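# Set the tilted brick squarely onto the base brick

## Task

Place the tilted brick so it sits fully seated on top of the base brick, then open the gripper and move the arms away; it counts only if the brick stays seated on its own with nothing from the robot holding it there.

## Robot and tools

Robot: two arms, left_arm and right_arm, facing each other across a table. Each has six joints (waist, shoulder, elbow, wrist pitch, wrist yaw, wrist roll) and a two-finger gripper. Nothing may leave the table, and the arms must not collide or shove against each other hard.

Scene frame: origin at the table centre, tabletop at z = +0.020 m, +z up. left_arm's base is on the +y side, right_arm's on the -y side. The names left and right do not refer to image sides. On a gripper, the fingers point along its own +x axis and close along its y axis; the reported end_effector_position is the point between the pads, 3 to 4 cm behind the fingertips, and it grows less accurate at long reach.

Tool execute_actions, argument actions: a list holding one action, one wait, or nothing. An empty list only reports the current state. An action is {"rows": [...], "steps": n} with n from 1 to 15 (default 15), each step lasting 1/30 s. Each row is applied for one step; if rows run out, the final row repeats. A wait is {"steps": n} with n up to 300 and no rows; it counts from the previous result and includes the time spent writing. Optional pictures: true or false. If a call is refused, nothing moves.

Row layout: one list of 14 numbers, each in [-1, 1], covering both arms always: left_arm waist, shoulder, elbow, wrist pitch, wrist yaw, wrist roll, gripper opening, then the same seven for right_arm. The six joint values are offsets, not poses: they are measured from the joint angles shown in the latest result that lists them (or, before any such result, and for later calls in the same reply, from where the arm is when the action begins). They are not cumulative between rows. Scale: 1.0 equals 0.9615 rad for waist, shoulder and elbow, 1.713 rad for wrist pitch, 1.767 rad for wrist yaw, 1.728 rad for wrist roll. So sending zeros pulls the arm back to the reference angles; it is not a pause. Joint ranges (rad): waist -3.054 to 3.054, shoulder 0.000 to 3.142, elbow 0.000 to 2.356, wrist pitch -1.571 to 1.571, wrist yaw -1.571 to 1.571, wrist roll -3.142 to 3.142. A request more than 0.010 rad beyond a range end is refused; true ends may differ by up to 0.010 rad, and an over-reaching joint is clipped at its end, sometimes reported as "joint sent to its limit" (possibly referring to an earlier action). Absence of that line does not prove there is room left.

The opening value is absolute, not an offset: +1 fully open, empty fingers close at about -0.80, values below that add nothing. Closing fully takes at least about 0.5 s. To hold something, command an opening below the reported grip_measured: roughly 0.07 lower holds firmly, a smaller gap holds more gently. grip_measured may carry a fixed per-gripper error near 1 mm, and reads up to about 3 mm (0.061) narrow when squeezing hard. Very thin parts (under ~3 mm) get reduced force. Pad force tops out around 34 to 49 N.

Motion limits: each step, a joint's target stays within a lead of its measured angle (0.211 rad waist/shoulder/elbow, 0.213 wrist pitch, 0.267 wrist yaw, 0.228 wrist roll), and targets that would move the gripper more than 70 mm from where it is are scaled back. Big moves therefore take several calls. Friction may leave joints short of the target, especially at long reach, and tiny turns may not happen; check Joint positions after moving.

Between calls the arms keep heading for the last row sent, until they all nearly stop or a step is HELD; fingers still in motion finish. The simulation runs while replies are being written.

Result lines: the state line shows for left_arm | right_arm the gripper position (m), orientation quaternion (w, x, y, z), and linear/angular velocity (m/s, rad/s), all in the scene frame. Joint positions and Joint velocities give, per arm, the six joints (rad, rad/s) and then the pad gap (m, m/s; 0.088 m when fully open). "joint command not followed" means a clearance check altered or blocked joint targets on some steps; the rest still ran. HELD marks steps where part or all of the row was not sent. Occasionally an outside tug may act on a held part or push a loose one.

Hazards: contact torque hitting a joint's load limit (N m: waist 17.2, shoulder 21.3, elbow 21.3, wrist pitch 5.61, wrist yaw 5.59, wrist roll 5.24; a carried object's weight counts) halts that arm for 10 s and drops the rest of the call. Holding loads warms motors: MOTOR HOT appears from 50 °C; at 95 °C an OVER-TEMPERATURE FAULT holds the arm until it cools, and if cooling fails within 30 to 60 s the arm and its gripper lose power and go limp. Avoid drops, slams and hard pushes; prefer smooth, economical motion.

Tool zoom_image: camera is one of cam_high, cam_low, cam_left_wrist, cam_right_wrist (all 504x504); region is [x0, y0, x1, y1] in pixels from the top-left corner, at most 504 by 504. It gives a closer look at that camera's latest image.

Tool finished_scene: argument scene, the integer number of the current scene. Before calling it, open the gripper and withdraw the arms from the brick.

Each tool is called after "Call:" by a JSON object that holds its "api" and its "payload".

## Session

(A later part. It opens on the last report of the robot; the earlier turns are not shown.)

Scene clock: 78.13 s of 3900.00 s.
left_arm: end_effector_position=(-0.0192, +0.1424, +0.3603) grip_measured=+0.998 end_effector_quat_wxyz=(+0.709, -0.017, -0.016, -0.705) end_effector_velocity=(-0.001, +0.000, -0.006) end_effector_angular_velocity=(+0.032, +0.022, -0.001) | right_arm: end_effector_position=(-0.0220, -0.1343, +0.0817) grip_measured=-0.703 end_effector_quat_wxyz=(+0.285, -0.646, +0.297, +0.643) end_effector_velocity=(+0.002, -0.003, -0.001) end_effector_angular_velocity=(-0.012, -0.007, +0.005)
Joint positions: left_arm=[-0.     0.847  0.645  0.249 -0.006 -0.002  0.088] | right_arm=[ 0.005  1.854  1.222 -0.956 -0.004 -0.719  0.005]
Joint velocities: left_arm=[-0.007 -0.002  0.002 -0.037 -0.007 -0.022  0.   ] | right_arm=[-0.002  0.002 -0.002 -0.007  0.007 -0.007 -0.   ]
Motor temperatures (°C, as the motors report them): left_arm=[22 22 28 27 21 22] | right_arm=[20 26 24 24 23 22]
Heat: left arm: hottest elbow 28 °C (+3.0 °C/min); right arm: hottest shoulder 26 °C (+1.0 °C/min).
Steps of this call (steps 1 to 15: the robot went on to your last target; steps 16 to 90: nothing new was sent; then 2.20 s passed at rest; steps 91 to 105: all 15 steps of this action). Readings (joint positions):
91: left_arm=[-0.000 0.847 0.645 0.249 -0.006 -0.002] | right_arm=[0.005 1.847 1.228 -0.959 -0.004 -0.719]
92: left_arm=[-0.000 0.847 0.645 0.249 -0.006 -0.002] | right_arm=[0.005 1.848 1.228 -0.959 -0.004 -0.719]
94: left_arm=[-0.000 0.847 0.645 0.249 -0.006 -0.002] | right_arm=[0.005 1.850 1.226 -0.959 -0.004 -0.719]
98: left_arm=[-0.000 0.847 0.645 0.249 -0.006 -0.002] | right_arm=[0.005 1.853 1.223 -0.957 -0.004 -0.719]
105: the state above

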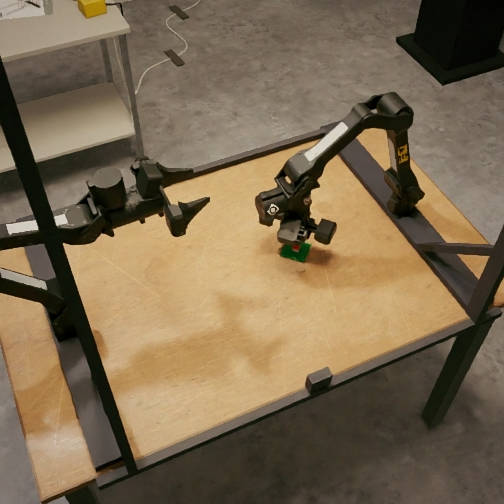

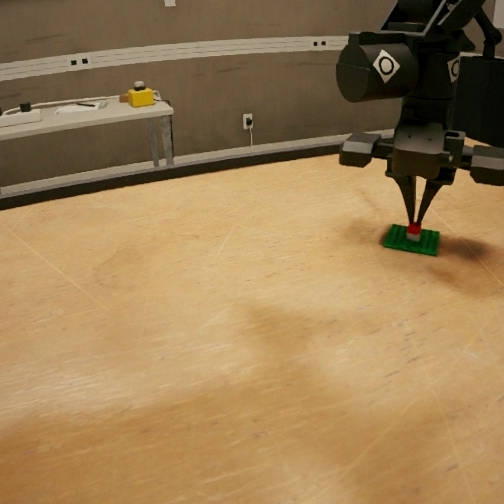

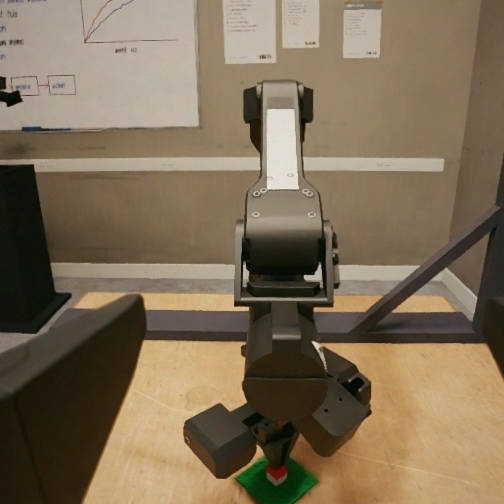

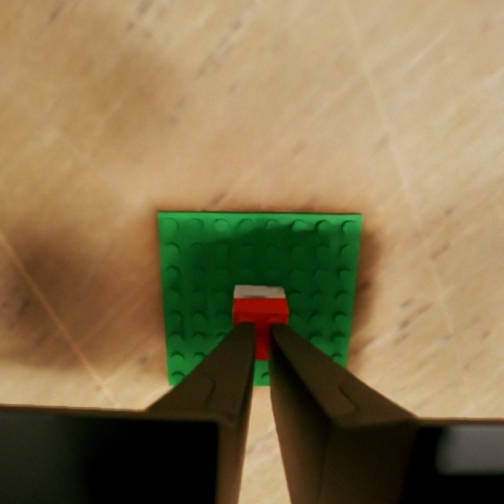

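Call:
{"api": "execute_actions", "payload": {"actions": [{"rows":[[0,0,0,0,0,0,1,0,0.06,-0.045,0,0,0,-0.7],[0,0,0,0,0,0,1,0,0.04,-0.03,0,0,0,-0.7],[0,0,0,0,0,0,1,0,0.02,-0.015,0,0,0,-0.7],[0,0,0,0,0,0,1,0,0.0,0,0,0,0,-0.7],[0,0,0,0,0,0,1,0,-0.01,0.008,-0.003,0,0,-0.7],[0,0,0,0,0,0,1,0,-0.02,0.015,-0.007,0,0,-0.7],[0,0,0,0,0,0,1,0,-0.03,0.022,-0.011,0,0,-0.7],[0,0,0,0,0,0,1,0,-0.03,0.022,-0.011,0,0,-0.7],[0,0,0,0,0,0,1,0,-0.03,0.022,-0.011,0,0,-0.7],[0,0,0,0,0,0,1,0,-0.03,0.022,-0.011,0,0,-0.7],[0,0,0,0,0,0,1,0.006,-0.03,0.022,-0.011,0,0,-0.75],[0,0,0,0,0,0,1,0.011,-0.03,0.022,-0.011,0,0,-0.82],[0,0,0,0,0,0,1,0.016,-0.03,0.022,-0.011,0,0,-0.82]],"steps":15}], "pictures": false}}

Call:
{"api": "execute_actions", "payload": {"actions": [{"steps":10}]}}

Call:
{"api": "zoom_image", "payload": {"camera": "cam_right_wrist", "region": [210, 270, 310, 370]}}

Scene clock: 88.00 s of 3900.00 s.
left_arm: end_effector_position=(-0.0192, +0.1424, +0.3603) grip_measured=+0.998 end_effector_quat_wxyz=(+0.709, -0.017, -0.016, -0.705) end_effector_velocity=(+0.000, +0.001, -0.001) end_effector_angular_velocity=(+0.002, -0.007, +0.005) | right_arm: end_effector_position=(-0.0244, -0.1331, +0.0891) grip_measured=-0.786 end_effector_quat_wxyz=(+0.286, -0.645, +0.291, +0.646) end_effector_velocity=(-0.024, -0.005, +0.006) end_effector_angular_velocity=(-0.003, +0.007, +0.078)
Joint positions: left_arm=[-0.     0.847  0.645  0.249 -0.006 -0.002  0.088] | right_arm=[ 0.012  1.838  1.234 -0.972 -0.004 -0.719  0.   ]
Joint velocities: left_arm=[-0.002 -0.007 -0.002 -0.007 -0.007  0.007  0.   ] | right_arm=[ 0.071 -0.022 -0.002 -0.022 -0.007 -0.007 -0.017]
Motor temperatures (°C, as the motors report them): left_arm=[22 22 28 27 21 22] | right_arm=[20 25 23 24 23 22]
Heat: left arm: hottest elbow 28 °C (+2.0 °C/min); right arm: hottest shoulder 25 °C (+0.0 °C/min).
Steps of this call (steps 1 to 15: the robot went on to your last target; steps 16 to 90: nothing new was sent; then 6.37 s passed at rest; steps 91 to 105: all 15 steps of this action). Readings (joint positions):
91: left_arm=[-0.000 0.847 0.645 0.249 -0.006 -0.002] | right_arm=[0.005 1.853 1.222 -0.956 -0.004 -0.719]
92: left_arm=[-0.000 0.847 0.645 0.249 -0.006 -0.002] | right_arm=[0.005 1.850 1.224 -0.956 -0.004 -0.719]
94: left_arm=[-0.000 0.847 0.645 0.249 -0.006 -0.002] | right_arm=[0.005 1.845 1.227 -0.956 -0.004 -0.719]
98: left_arm=[-0.000 0.847 0.645 0.249 -0.006 -0.002] | right_arm=[0.005 1.840 1.233 -0.961 -0.004 -0.719]
105: the state above

Scene clock: 88.33 s of 3900.00 s.
left_arm: end_effector_position=(-0.0192, +0.1424, +0.3603) grip_measured=+0.998 end_effector_quat_wxyz=(+0.709, -0.017, -0.016, -0.705) end_effector_velocity=(-0.001, +0.000, -0.002) end_effector_angular_velocity=(+0.007, +0.022, -0.001) | right_arm: end_effector_position=(-0.0259, -0.1331, +0.0899) grip_measured=-0.798 end_effector_quat_wxyz=(+0.285, -0.646, +0.289, +0.647) end_effector_velocity=(-0.000, -0.001, +0.001) end_effector_angular_velocity=(-0.003, +0.007, +0.005)
Joint positions: left_arm=[-0.     0.847  0.645  0.249 -0.006 -0.002  0.088] | right_arm=[ 0.016  1.837  1.235 -0.973 -0.004 -0.719  0.   ]
Joint velocities: left_arm=[-0.007 -0.002 -0.002 -0.007 -0.007 -0.022 -0.   ] | right_arm=[-0.002 -0.002  0.002 -0.007 -0.007 -0.007  0.   ]
Motor temperatures (°C, as the motors report them): left_arm=[22 22 28 27 21 22] | right_arm=[20 25 23 24 23 22]
Heat: left arm: hottest elbow 28 °C (+2.1 °C/min); right arm: hottest shoulder 25 °C (+1.0 °C/min).
Steps of this call (steps 1 to 10: the robot went on to your last target). Readings (joint positions):
1: left_arm=[-0.000 0.847 0.645 0.249 -0.006 -0.002] | right_arm=[0.014 1.838 1.234 -0.972 -0.004 -0.719]
2: left_arm=[-0.000 0.847 0.645 0.249 -0.006 -0.002] | right_arm=[0.015 1.837 1.234 -0.972 -0.004 -0.719]
4: left_arm=[-0.000 0.847 0.645 0.249 -0.006 -0.002] | right_arm=[0.016 1.837 1.234 -0.972 -0.004 -0.719]
8: left_arm=[-0.000 0.847 0.645 0.249 -0.006 -0.002] | right_arm=[0.016 1.837 1.235 -0.973 -0.004 -0.719]
10: the state above

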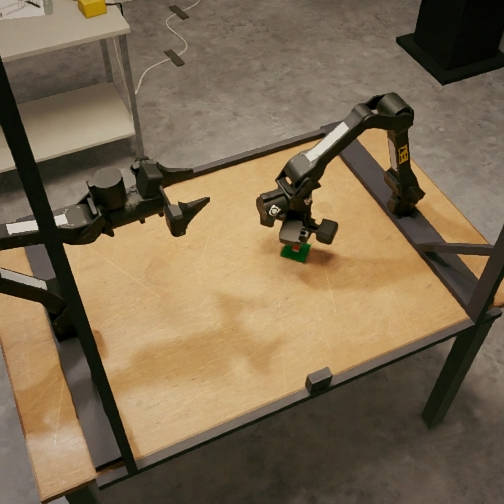

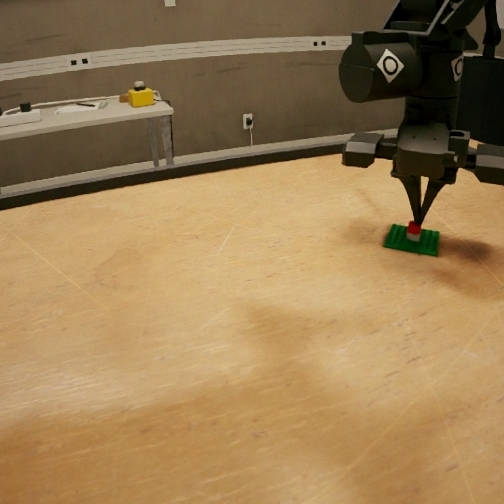

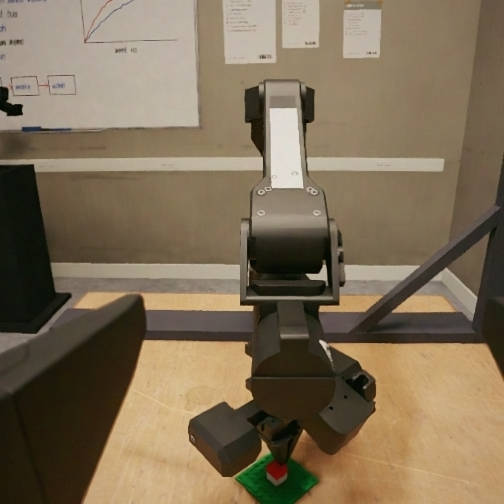

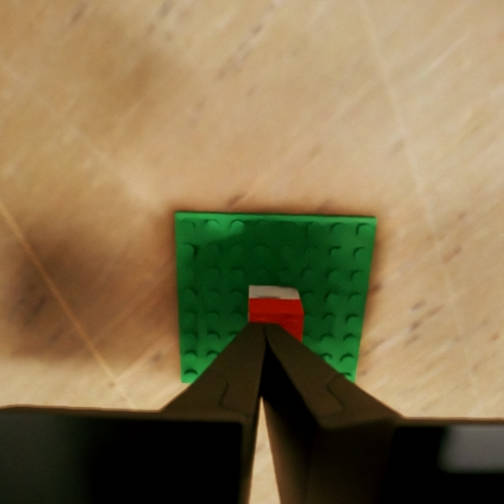

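Region (210, 270, 310, 370) of cam_right_wrist's 504x504 image, scaled by 5.040, with more detail than that image has.

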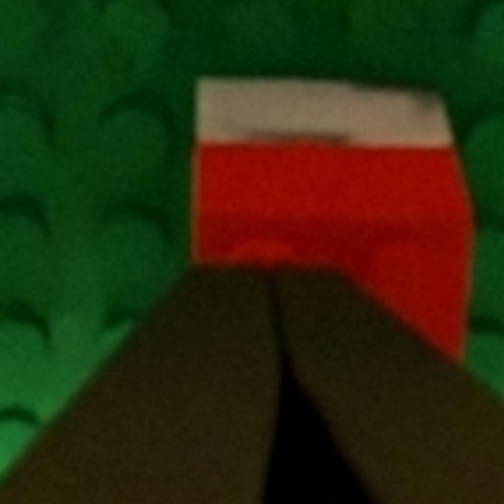

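Positioned over the left studs; press.

Call:
{"api": "execute_actions", "payload": {"actions": [{"rows":[[0,0,0,0,0,0,1,0,0.006,-0.005,0.003,0,0,-0.82],[0,0,0,0,0,0,1,0,0.012,-0.01,0.006,0,0,-0.82],[0,0,0,0,0,0,1,0,0.018,-0.015,0.009,0,0,-0.82],[0,0,0,0,0,0,1,0,0.024,-0.02,0.011,0,0,-0.82],[0,0,0,0,0,0,1,0,0.03,-0.025,0.012,0,0,-0.82],[0,0,0,0,0,0,1,0,0.036,-0.03,0.012,0,0,-0.82],[0,0,0,0,0,0,1,0,0.043,-0.035,0.012,0,0,-0.82],[0,0,0,0,0,0,1,0,0.05,-0.04,0.012,0,0,-0.82],[0,0,0,0,0,0,1,0,0.057,-0.045,0.012,0,0,-0.82],[0,0,0,0,0,0,1,0,0.064,-0.05,0.012,0,0,-0.82],[0,0,0,0,0,0,1,0,0.071,-0.055,0.012,0,0,-0.82],[0,0,0,0,0,0,1,0,0.078,-0.06,0.012,0,0,-0.82],[0,0,0,0,0,0,1,0,0.085,-0.066,0.012,0,0,-0.82]],"steps":15}]}}

Call:
{"api": "zoom_image", "payload": {"camera": "cam_right_wrist", "region": [210, 270, 310, 370]}}

Scene clock: 95.13 s of 3900.00 s.
left_arm: end_effector_position=(-0.0192, +0.1424, +0.3603) grip_measured=+0.998 end_effector_quat_wxyz=(+0.709, -0.017, -0.016, -0.705) end_effector_velocity=(+0.003, +0.001, +0.001) end_effector_angular_velocity=(-0.007, +0.008, +0.019) | right_arm: end_effector_position=(-0.0260, -0.1346, +0.0827) grip_measured=-0.798 end_effector_quat_wxyz=(+0.281, -0.648, +0.292, +0.645) end_effector_velocity=(-0.000, -0.008, -0.008) end_effector_angular_velocity=(-0.037, +0.007, -0.010)
Joint positions: left_arm=[-0.     0.847  0.645  0.249 -0.006 -0.002  0.088] | right_arm=[ 0.017  1.851  1.222 -0.958 -0.004 -0.719  0.   ]
Joint velocities: left_arm=[-0.002 -0.002 -0.002  0.007 -0.022 -0.007 -0.   ] | right_arm=[-0.002  0.012 -0.017 -0.007 -0.007  0.007  0.   ]
Motor temperatures (°C, as the motors report them): left_arm=[22 22 28 27 21 22] | right_arm=[20 26 24 24 23 22]
Heat: left arm: hottest elbow 28 °C (+1.0 °C/min); right arm: hottest shoulder 26 °C (+1.0 °C/min).
Steps of this call (steps 1 to 15: the robot went on to your last target; steps 16 to 90: nothing new was sent; then 3.30 s passed at rest; steps 91 to 105: all 15 steps of this action). Readings (joint positions):
91: left_arm=[-0.000 0.847 0.645 0.249 -0.006 -0.002] | right_arm=[0.017 1.837 1.235 -0.973 -0.004 -0.719]
92: left_arm=[-0.000 0.847 0.645 0.249 -0.006 -0.002] | right_arm=[0.017 1.837 1.235 -0.972 -0.004 -0.719]
94: left_arm=[-0.000 0.847 0.645 0.249 -0.006 -0.002] | right_arm=[0.017 1.838 1.232 -0.965 -0.004 -0.719]
98: left_arm=[-0.000 0.847 0.645 0.249 -0.006 -0.002] | right_arm=[0.017 1.843 1.227 -0.959 -0.004 -0.719]
105: the state above

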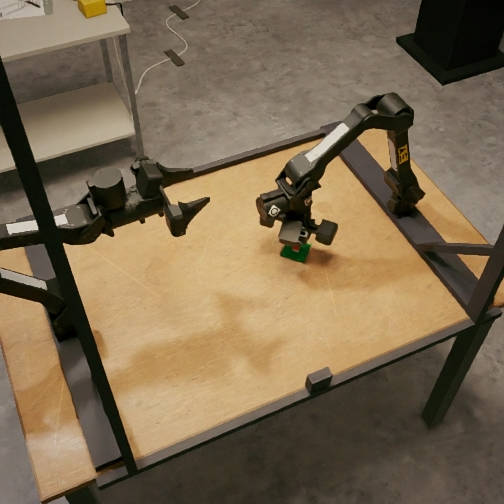

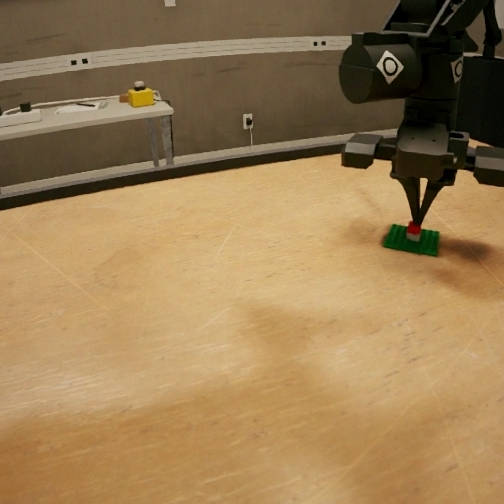

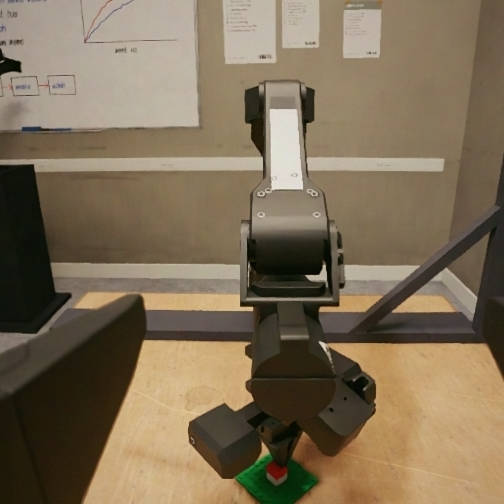

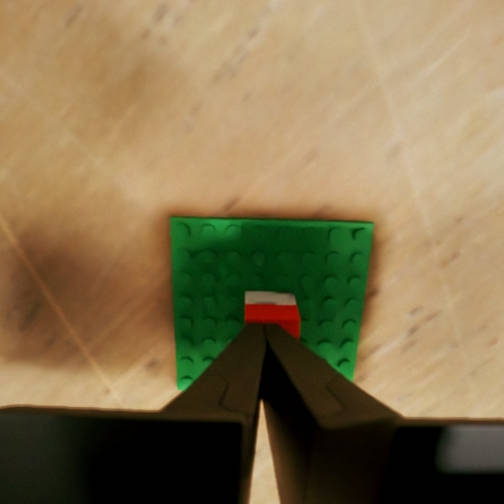

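Region (210, 270, 310, 370) of cam_right_wrist's 504x504 image, scaled by 5.040, with more detail than that image has.

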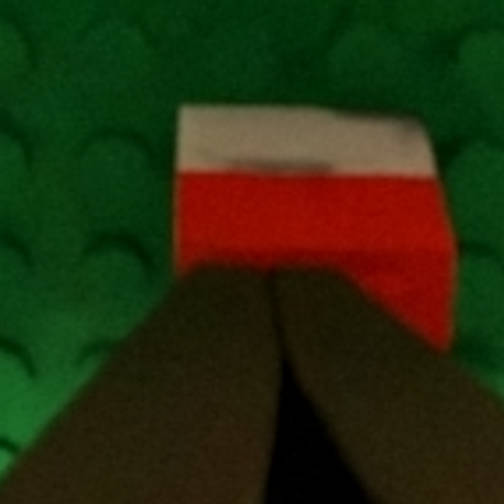

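Call:
{"api": "execute_actions", "payload": {"actions": [{"rows":[[0,0,0,0,0,0,1,0,0.05,-0.04,0,0,0,-0.82],[0,0,0,0,0,0,1,0,0.03,-0.025,0,0,0,-0.82],[0,0,0,0,0,0,1,0,0.01,-0.01,0,0,0,-0.82],[0,0,0,0,0,0,1,0,-0.01,0.008,0,0,0,-0.82],[0,0,0,0,0,0,1,0,-0.02,0.022,-0.01,0,0,-0.82],[0,0,0,0,0,0,1,0,-0.027,0.038,-0.024,0,0,-0.82],[0,0,0,0,0,0,1,0,-0.034,0.054,-0.038,0,0,-0.82],[0,0,0,0,0,0,1,0,-0.041,0.07,-0.052,0,0,-0.82],[0,0,0,0,0,0,1,0,-0.048,0.086,-0.066,0,-0.1,-0.82],[0,0,0,0,0,0,1,0,-0.056,0.102,-0.08,0,-0.3,-0.82],[0,0,0,0,0,0,1,0,-0.063,0.118,-0.092,0,-0.5,-0.82]],"steps":15}], "pictures": false}}

Call:
{"api": "execute_actions", "payload": {"actions": [{"steps":15}]}}

Call:
{"api": "zoom_image", "payload": {"camera": "cam_right_wrist", "region": [200, 230, 320, 350]}}

Call:
{"api": "zoom_image", "payload": {"camera": "cam_low", "region": [390, 210, 440, 250]}}

Scene clock: 104.20 s of 3900.00 s.
left_arm: end_effector_position=(-0.0192, +0.1424, +0.3603) grip_measured=+0.998 end_effector_quat_wxyz=(+0.709, -0.017, -0.016, -0.705) end_effector_velocity=(+0.003, +0.001, +0.001) end_effector_angular_velocity=(-0.007, +0.008, +0.019) | right_arm: end_effector_position=(-0.0260, -0.1337, +0.1215) grip_measured=-0.798 end_effector_quat_wxyz=(+0.146, -0.691, +0.152, +0.692) end_effector_velocity=(-0.001, +0.012, +0.081) end_effector_angular_velocity=(+0.136, +0.022, +1.836)
Joint positions: left_arm=[-0.     0.847  0.645  0.249 -0.006 -0.002  0.088] | right_arm=[ 0.017  1.801  1.321 -1.097 -0.004 -1.13   0.   ]
Joint velocities: left_arm=[-0.002 -0.002 -0.002  0.007 -0.022 -0.007 -0.   ] | right_arm=[-0.002 -0.134  0.164 -0.168 -0.007 -1.839  0.   ]
Motor temperatures (°C, as the motors report them): left_arm=[22 22 29 28 21 22] | right_arm=[20 25 23 24 23 22]
Heat: left arm: hottest elbow 29 °C (+2.0 °C/min); right arm: hottest shoulder 25 °C (+0.0 °C/min).
Steps of this call (steps 1 to 15: the robot went on to your last target; steps 16 to 90: nothing new was sent; then 5.57 s passed at rest; steps 91 to 105: all 15 steps of this action). Readings (joint positions):
91: left_arm=[-0.000 0.847 0.645 0.249 -0.006 -0.002] | right_arm=[0.017 1.850 1.222 -0.958 -0.004 -0.719]
92: left_arm=[-0.000 0.847 0.645 0.249 -0.006 -0.002] | right_arm=[0.017 1.848 1.224 -0.958 -0.004 -0.719]
94: left_arm=[-0.000 0.847 0.645 0.249 -0.006 -0.002] | right_arm=[0.017 1.842 1.227 -0.959 -0.004 -0.719]
98: left_arm=[-0.000 0.847 0.645 0.249 -0.006 -0.002] | right_arm=[0.017 1.840 1.247 -1.001 -0.004 -0.719]
105: the state above

Scene clock: 104.70 s of 3900.00 s.
left_arm: end_effector_position=(-0.0192, +0.1424, +0.3603) grip_measured=+0.998 end_effector_quat_wxyz=(+0.709, -0.017, -0.016, -0.705) end_effector_velocity=(+0.004, +0.000, -0.003) end_effector_angular_velocity=(+0.017, +0.008, +0.024) | right_arm: end_effector_position=(-0.0260, -0.1352, +0.1246) grip_measured=-0.798 end_effector_quat_wxyz=(-0.011, -0.706, -0.003, +0.708) end_effector_velocity=(-0.002, +0.001, +0.000) end_effector_angular_velocity=(+0.007, +0.008, +0.068)
Joint positions: left_arm=[-0.     0.847  0.645  0.249 -0.006 -0.002  0.088] | right_arm=[ 0.017  1.796  1.328 -1.113 -0.004 -1.574  0.   ]
Joint velocities: left_arm=[ 0.002 -0.002  0.002 -0.022 -0.022 -0.007 -0.   ] | right_arm=[ 0.002 -0.002 -0.002  0.007 -0.007 -0.066  0.   ]
Motor temperatures (°C, as the motors report them): left_arm=[22 22 29 28 21 22] | right_arm=[20 25 24 24 23 22]
Heat: left arm: hottest elbow 29 °C (+2.0 °C/min); right arm: hottest shoulder 25 °C (+0.0 °C/min).
Steps of this call (steps 1 to 15: the robot went on to your last target). Readings (joint positions):
1: left_arm=[-0.000 0.847 0.645 0.249 -0.006 -0.002] | right_arm=[0.017 1.798 1.325 -1.102 -0.004 -1.191]
2: left_arm=[-0.000 0.847 0.645 0.249 -0.006 -0.002] | right_arm=[0.017 1.796 1.327 -1.105 -0.004 -1.251]
4: left_arm=[-0.000 0.847 0.645 0.249 -0.006 -0.002] | right_arm=[0.017 1.796 1.328 -1.109 -0.004 -1.374]
8: left_arm=[-0.000 0.847 0.645 0.249 -0.006 -0.002] | right_arm=[0.017 1.796 1.328 -1.112 -0.004 -1.524]
15: the state above

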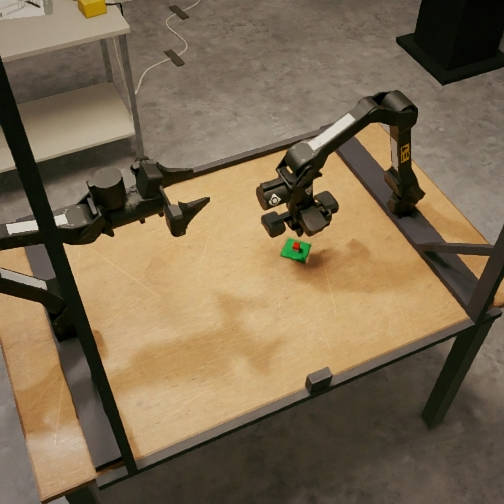

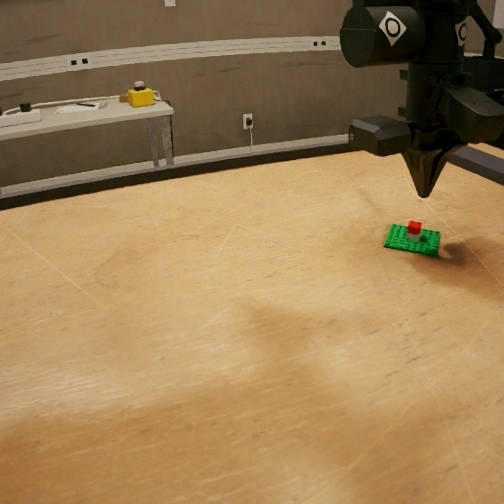

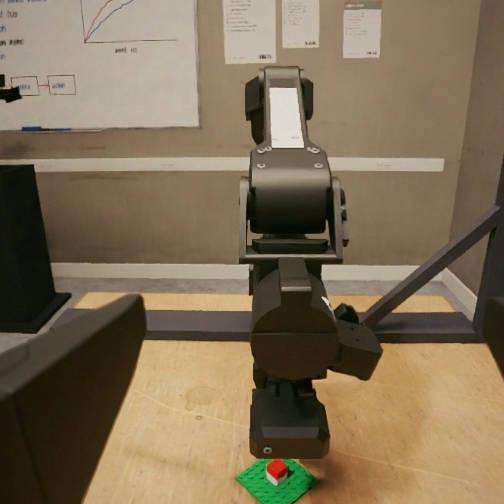

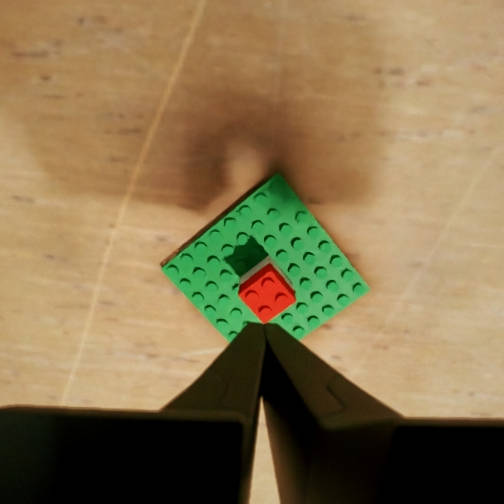

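Region (200, 230, 320, 350) of cam_right_wrist's 504x504 image, scaled by 4.200, with more detail than that image has.

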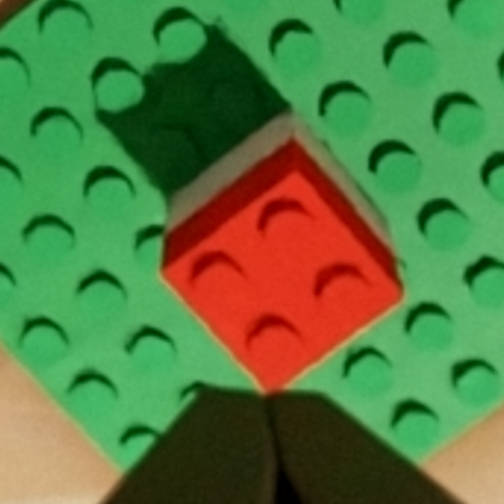

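Region (390, 210, 440, 250) of cam_low's 504x504 image, scaled by 10.080, with more detail than that image has; it fills the top 403 rows of this view, and the rest is white.

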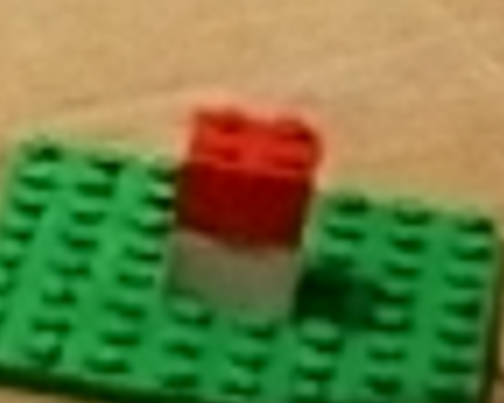

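Seated. Move clear.

Call:
{"api": "execute_actions", "payload": {"actions": [{"rows":[[0,0,0,0,0,0,1,0,-0.05,0,0,0,0,-0.6],[0,0,0,0,0,0,1,0,-0.1,0,0,0,0,-0.4],[0,0,0,0,0,0,1,0,-0.15,0,0,0,0,-0.2],[0,0,0,0,0,0,1,0,-0.2,0,0,0,0,0],[0,0,0,0,0,0,1,0,-0.25,0,0,0,0,0]],"steps":12}], "pictures": false}}

Call:
{"api": "finished_scene", "payload": {"scene": 1}}

Scene clock: 113.53 s of 3900.00 s.
left_arm: end_effector_position=(-0.0192, +0.1424, +0.3603) grip_measured=+0.998 end_effector_quat_wxyz=(+0.709, -0.017, -0.016, -0.705) end_effector_velocity=(+0.003, +0.000, -0.002) end_effector_angular_velocity=(+0.007, +0.008, +0.019) | right_arm: end_effector_position=(-0.0259, -0.1381, +0.1982) grip_measured=-0.034 end_effector_quat_wxyz=(+0.074, -0.701, -0.090, +0.704) end_effector_velocity=(+0.000, -0.002, -0.000) end_effector_angular_velocity=(-0.007, -0.006, -0.006)
Joint positions: left_arm=[-0.     0.847  0.645  0.249 -0.006 -0.002  0.088] | right_arm=[ 0.017  1.559  1.334 -1.113 -0.004 -1.577  0.037]
Joint velocities: left_arm=[-0.002 -0.002 -0.002 -0.007 -0.022 -0.007 -0.   ] | right_arm=[ 0.002 -0.002 -0.002 -0.007  0.007  0.007  0.016]
Motor temperatures (°C, as the motors report them): left_arm=[22 22 29 28 21 22] | right_arm=[20 26 24 24 23 22]
Heat: left arm: hottest elbow 29 °C (+2.0 °C/min); right arm: hottest shoulder 26 °C (+0.0 °C/min).
Steps of this call (steps 1 to 15: the robot went on to your last target; steps 16 to 90: nothing new was sent; then 5.43 s passed at rest; steps 91 to 102: all 12 steps of this action). Readings (joint positions):
91: left_arm=[-0.000 0.847 0.645 0.249 -0.006 -0.002] | right_arm=[0.017 1.792 1.328 -1.113 -0.004 -1.580]
92: left_arm=[-0.000 0.847 0.645 0.249 -0.006 -0.002] | right_arm=[0.017 1.782 1.328 -1.113 -0.004 -1.580]
94: left_arm=[-0.000 0.847 0.645 0.249 -0.006 -0.002] | right_arm=[0.017 1.733 1.325 -1.113 -0.004 -1.579]
98: left_arm=[-0.000 0.847 0.645 0.249 -0.006 -0.002] | right_arm=[0.017 1.592 1.331 -1.113 -0.004 -1.577]
102: the state above

The scene is finished: the task was done.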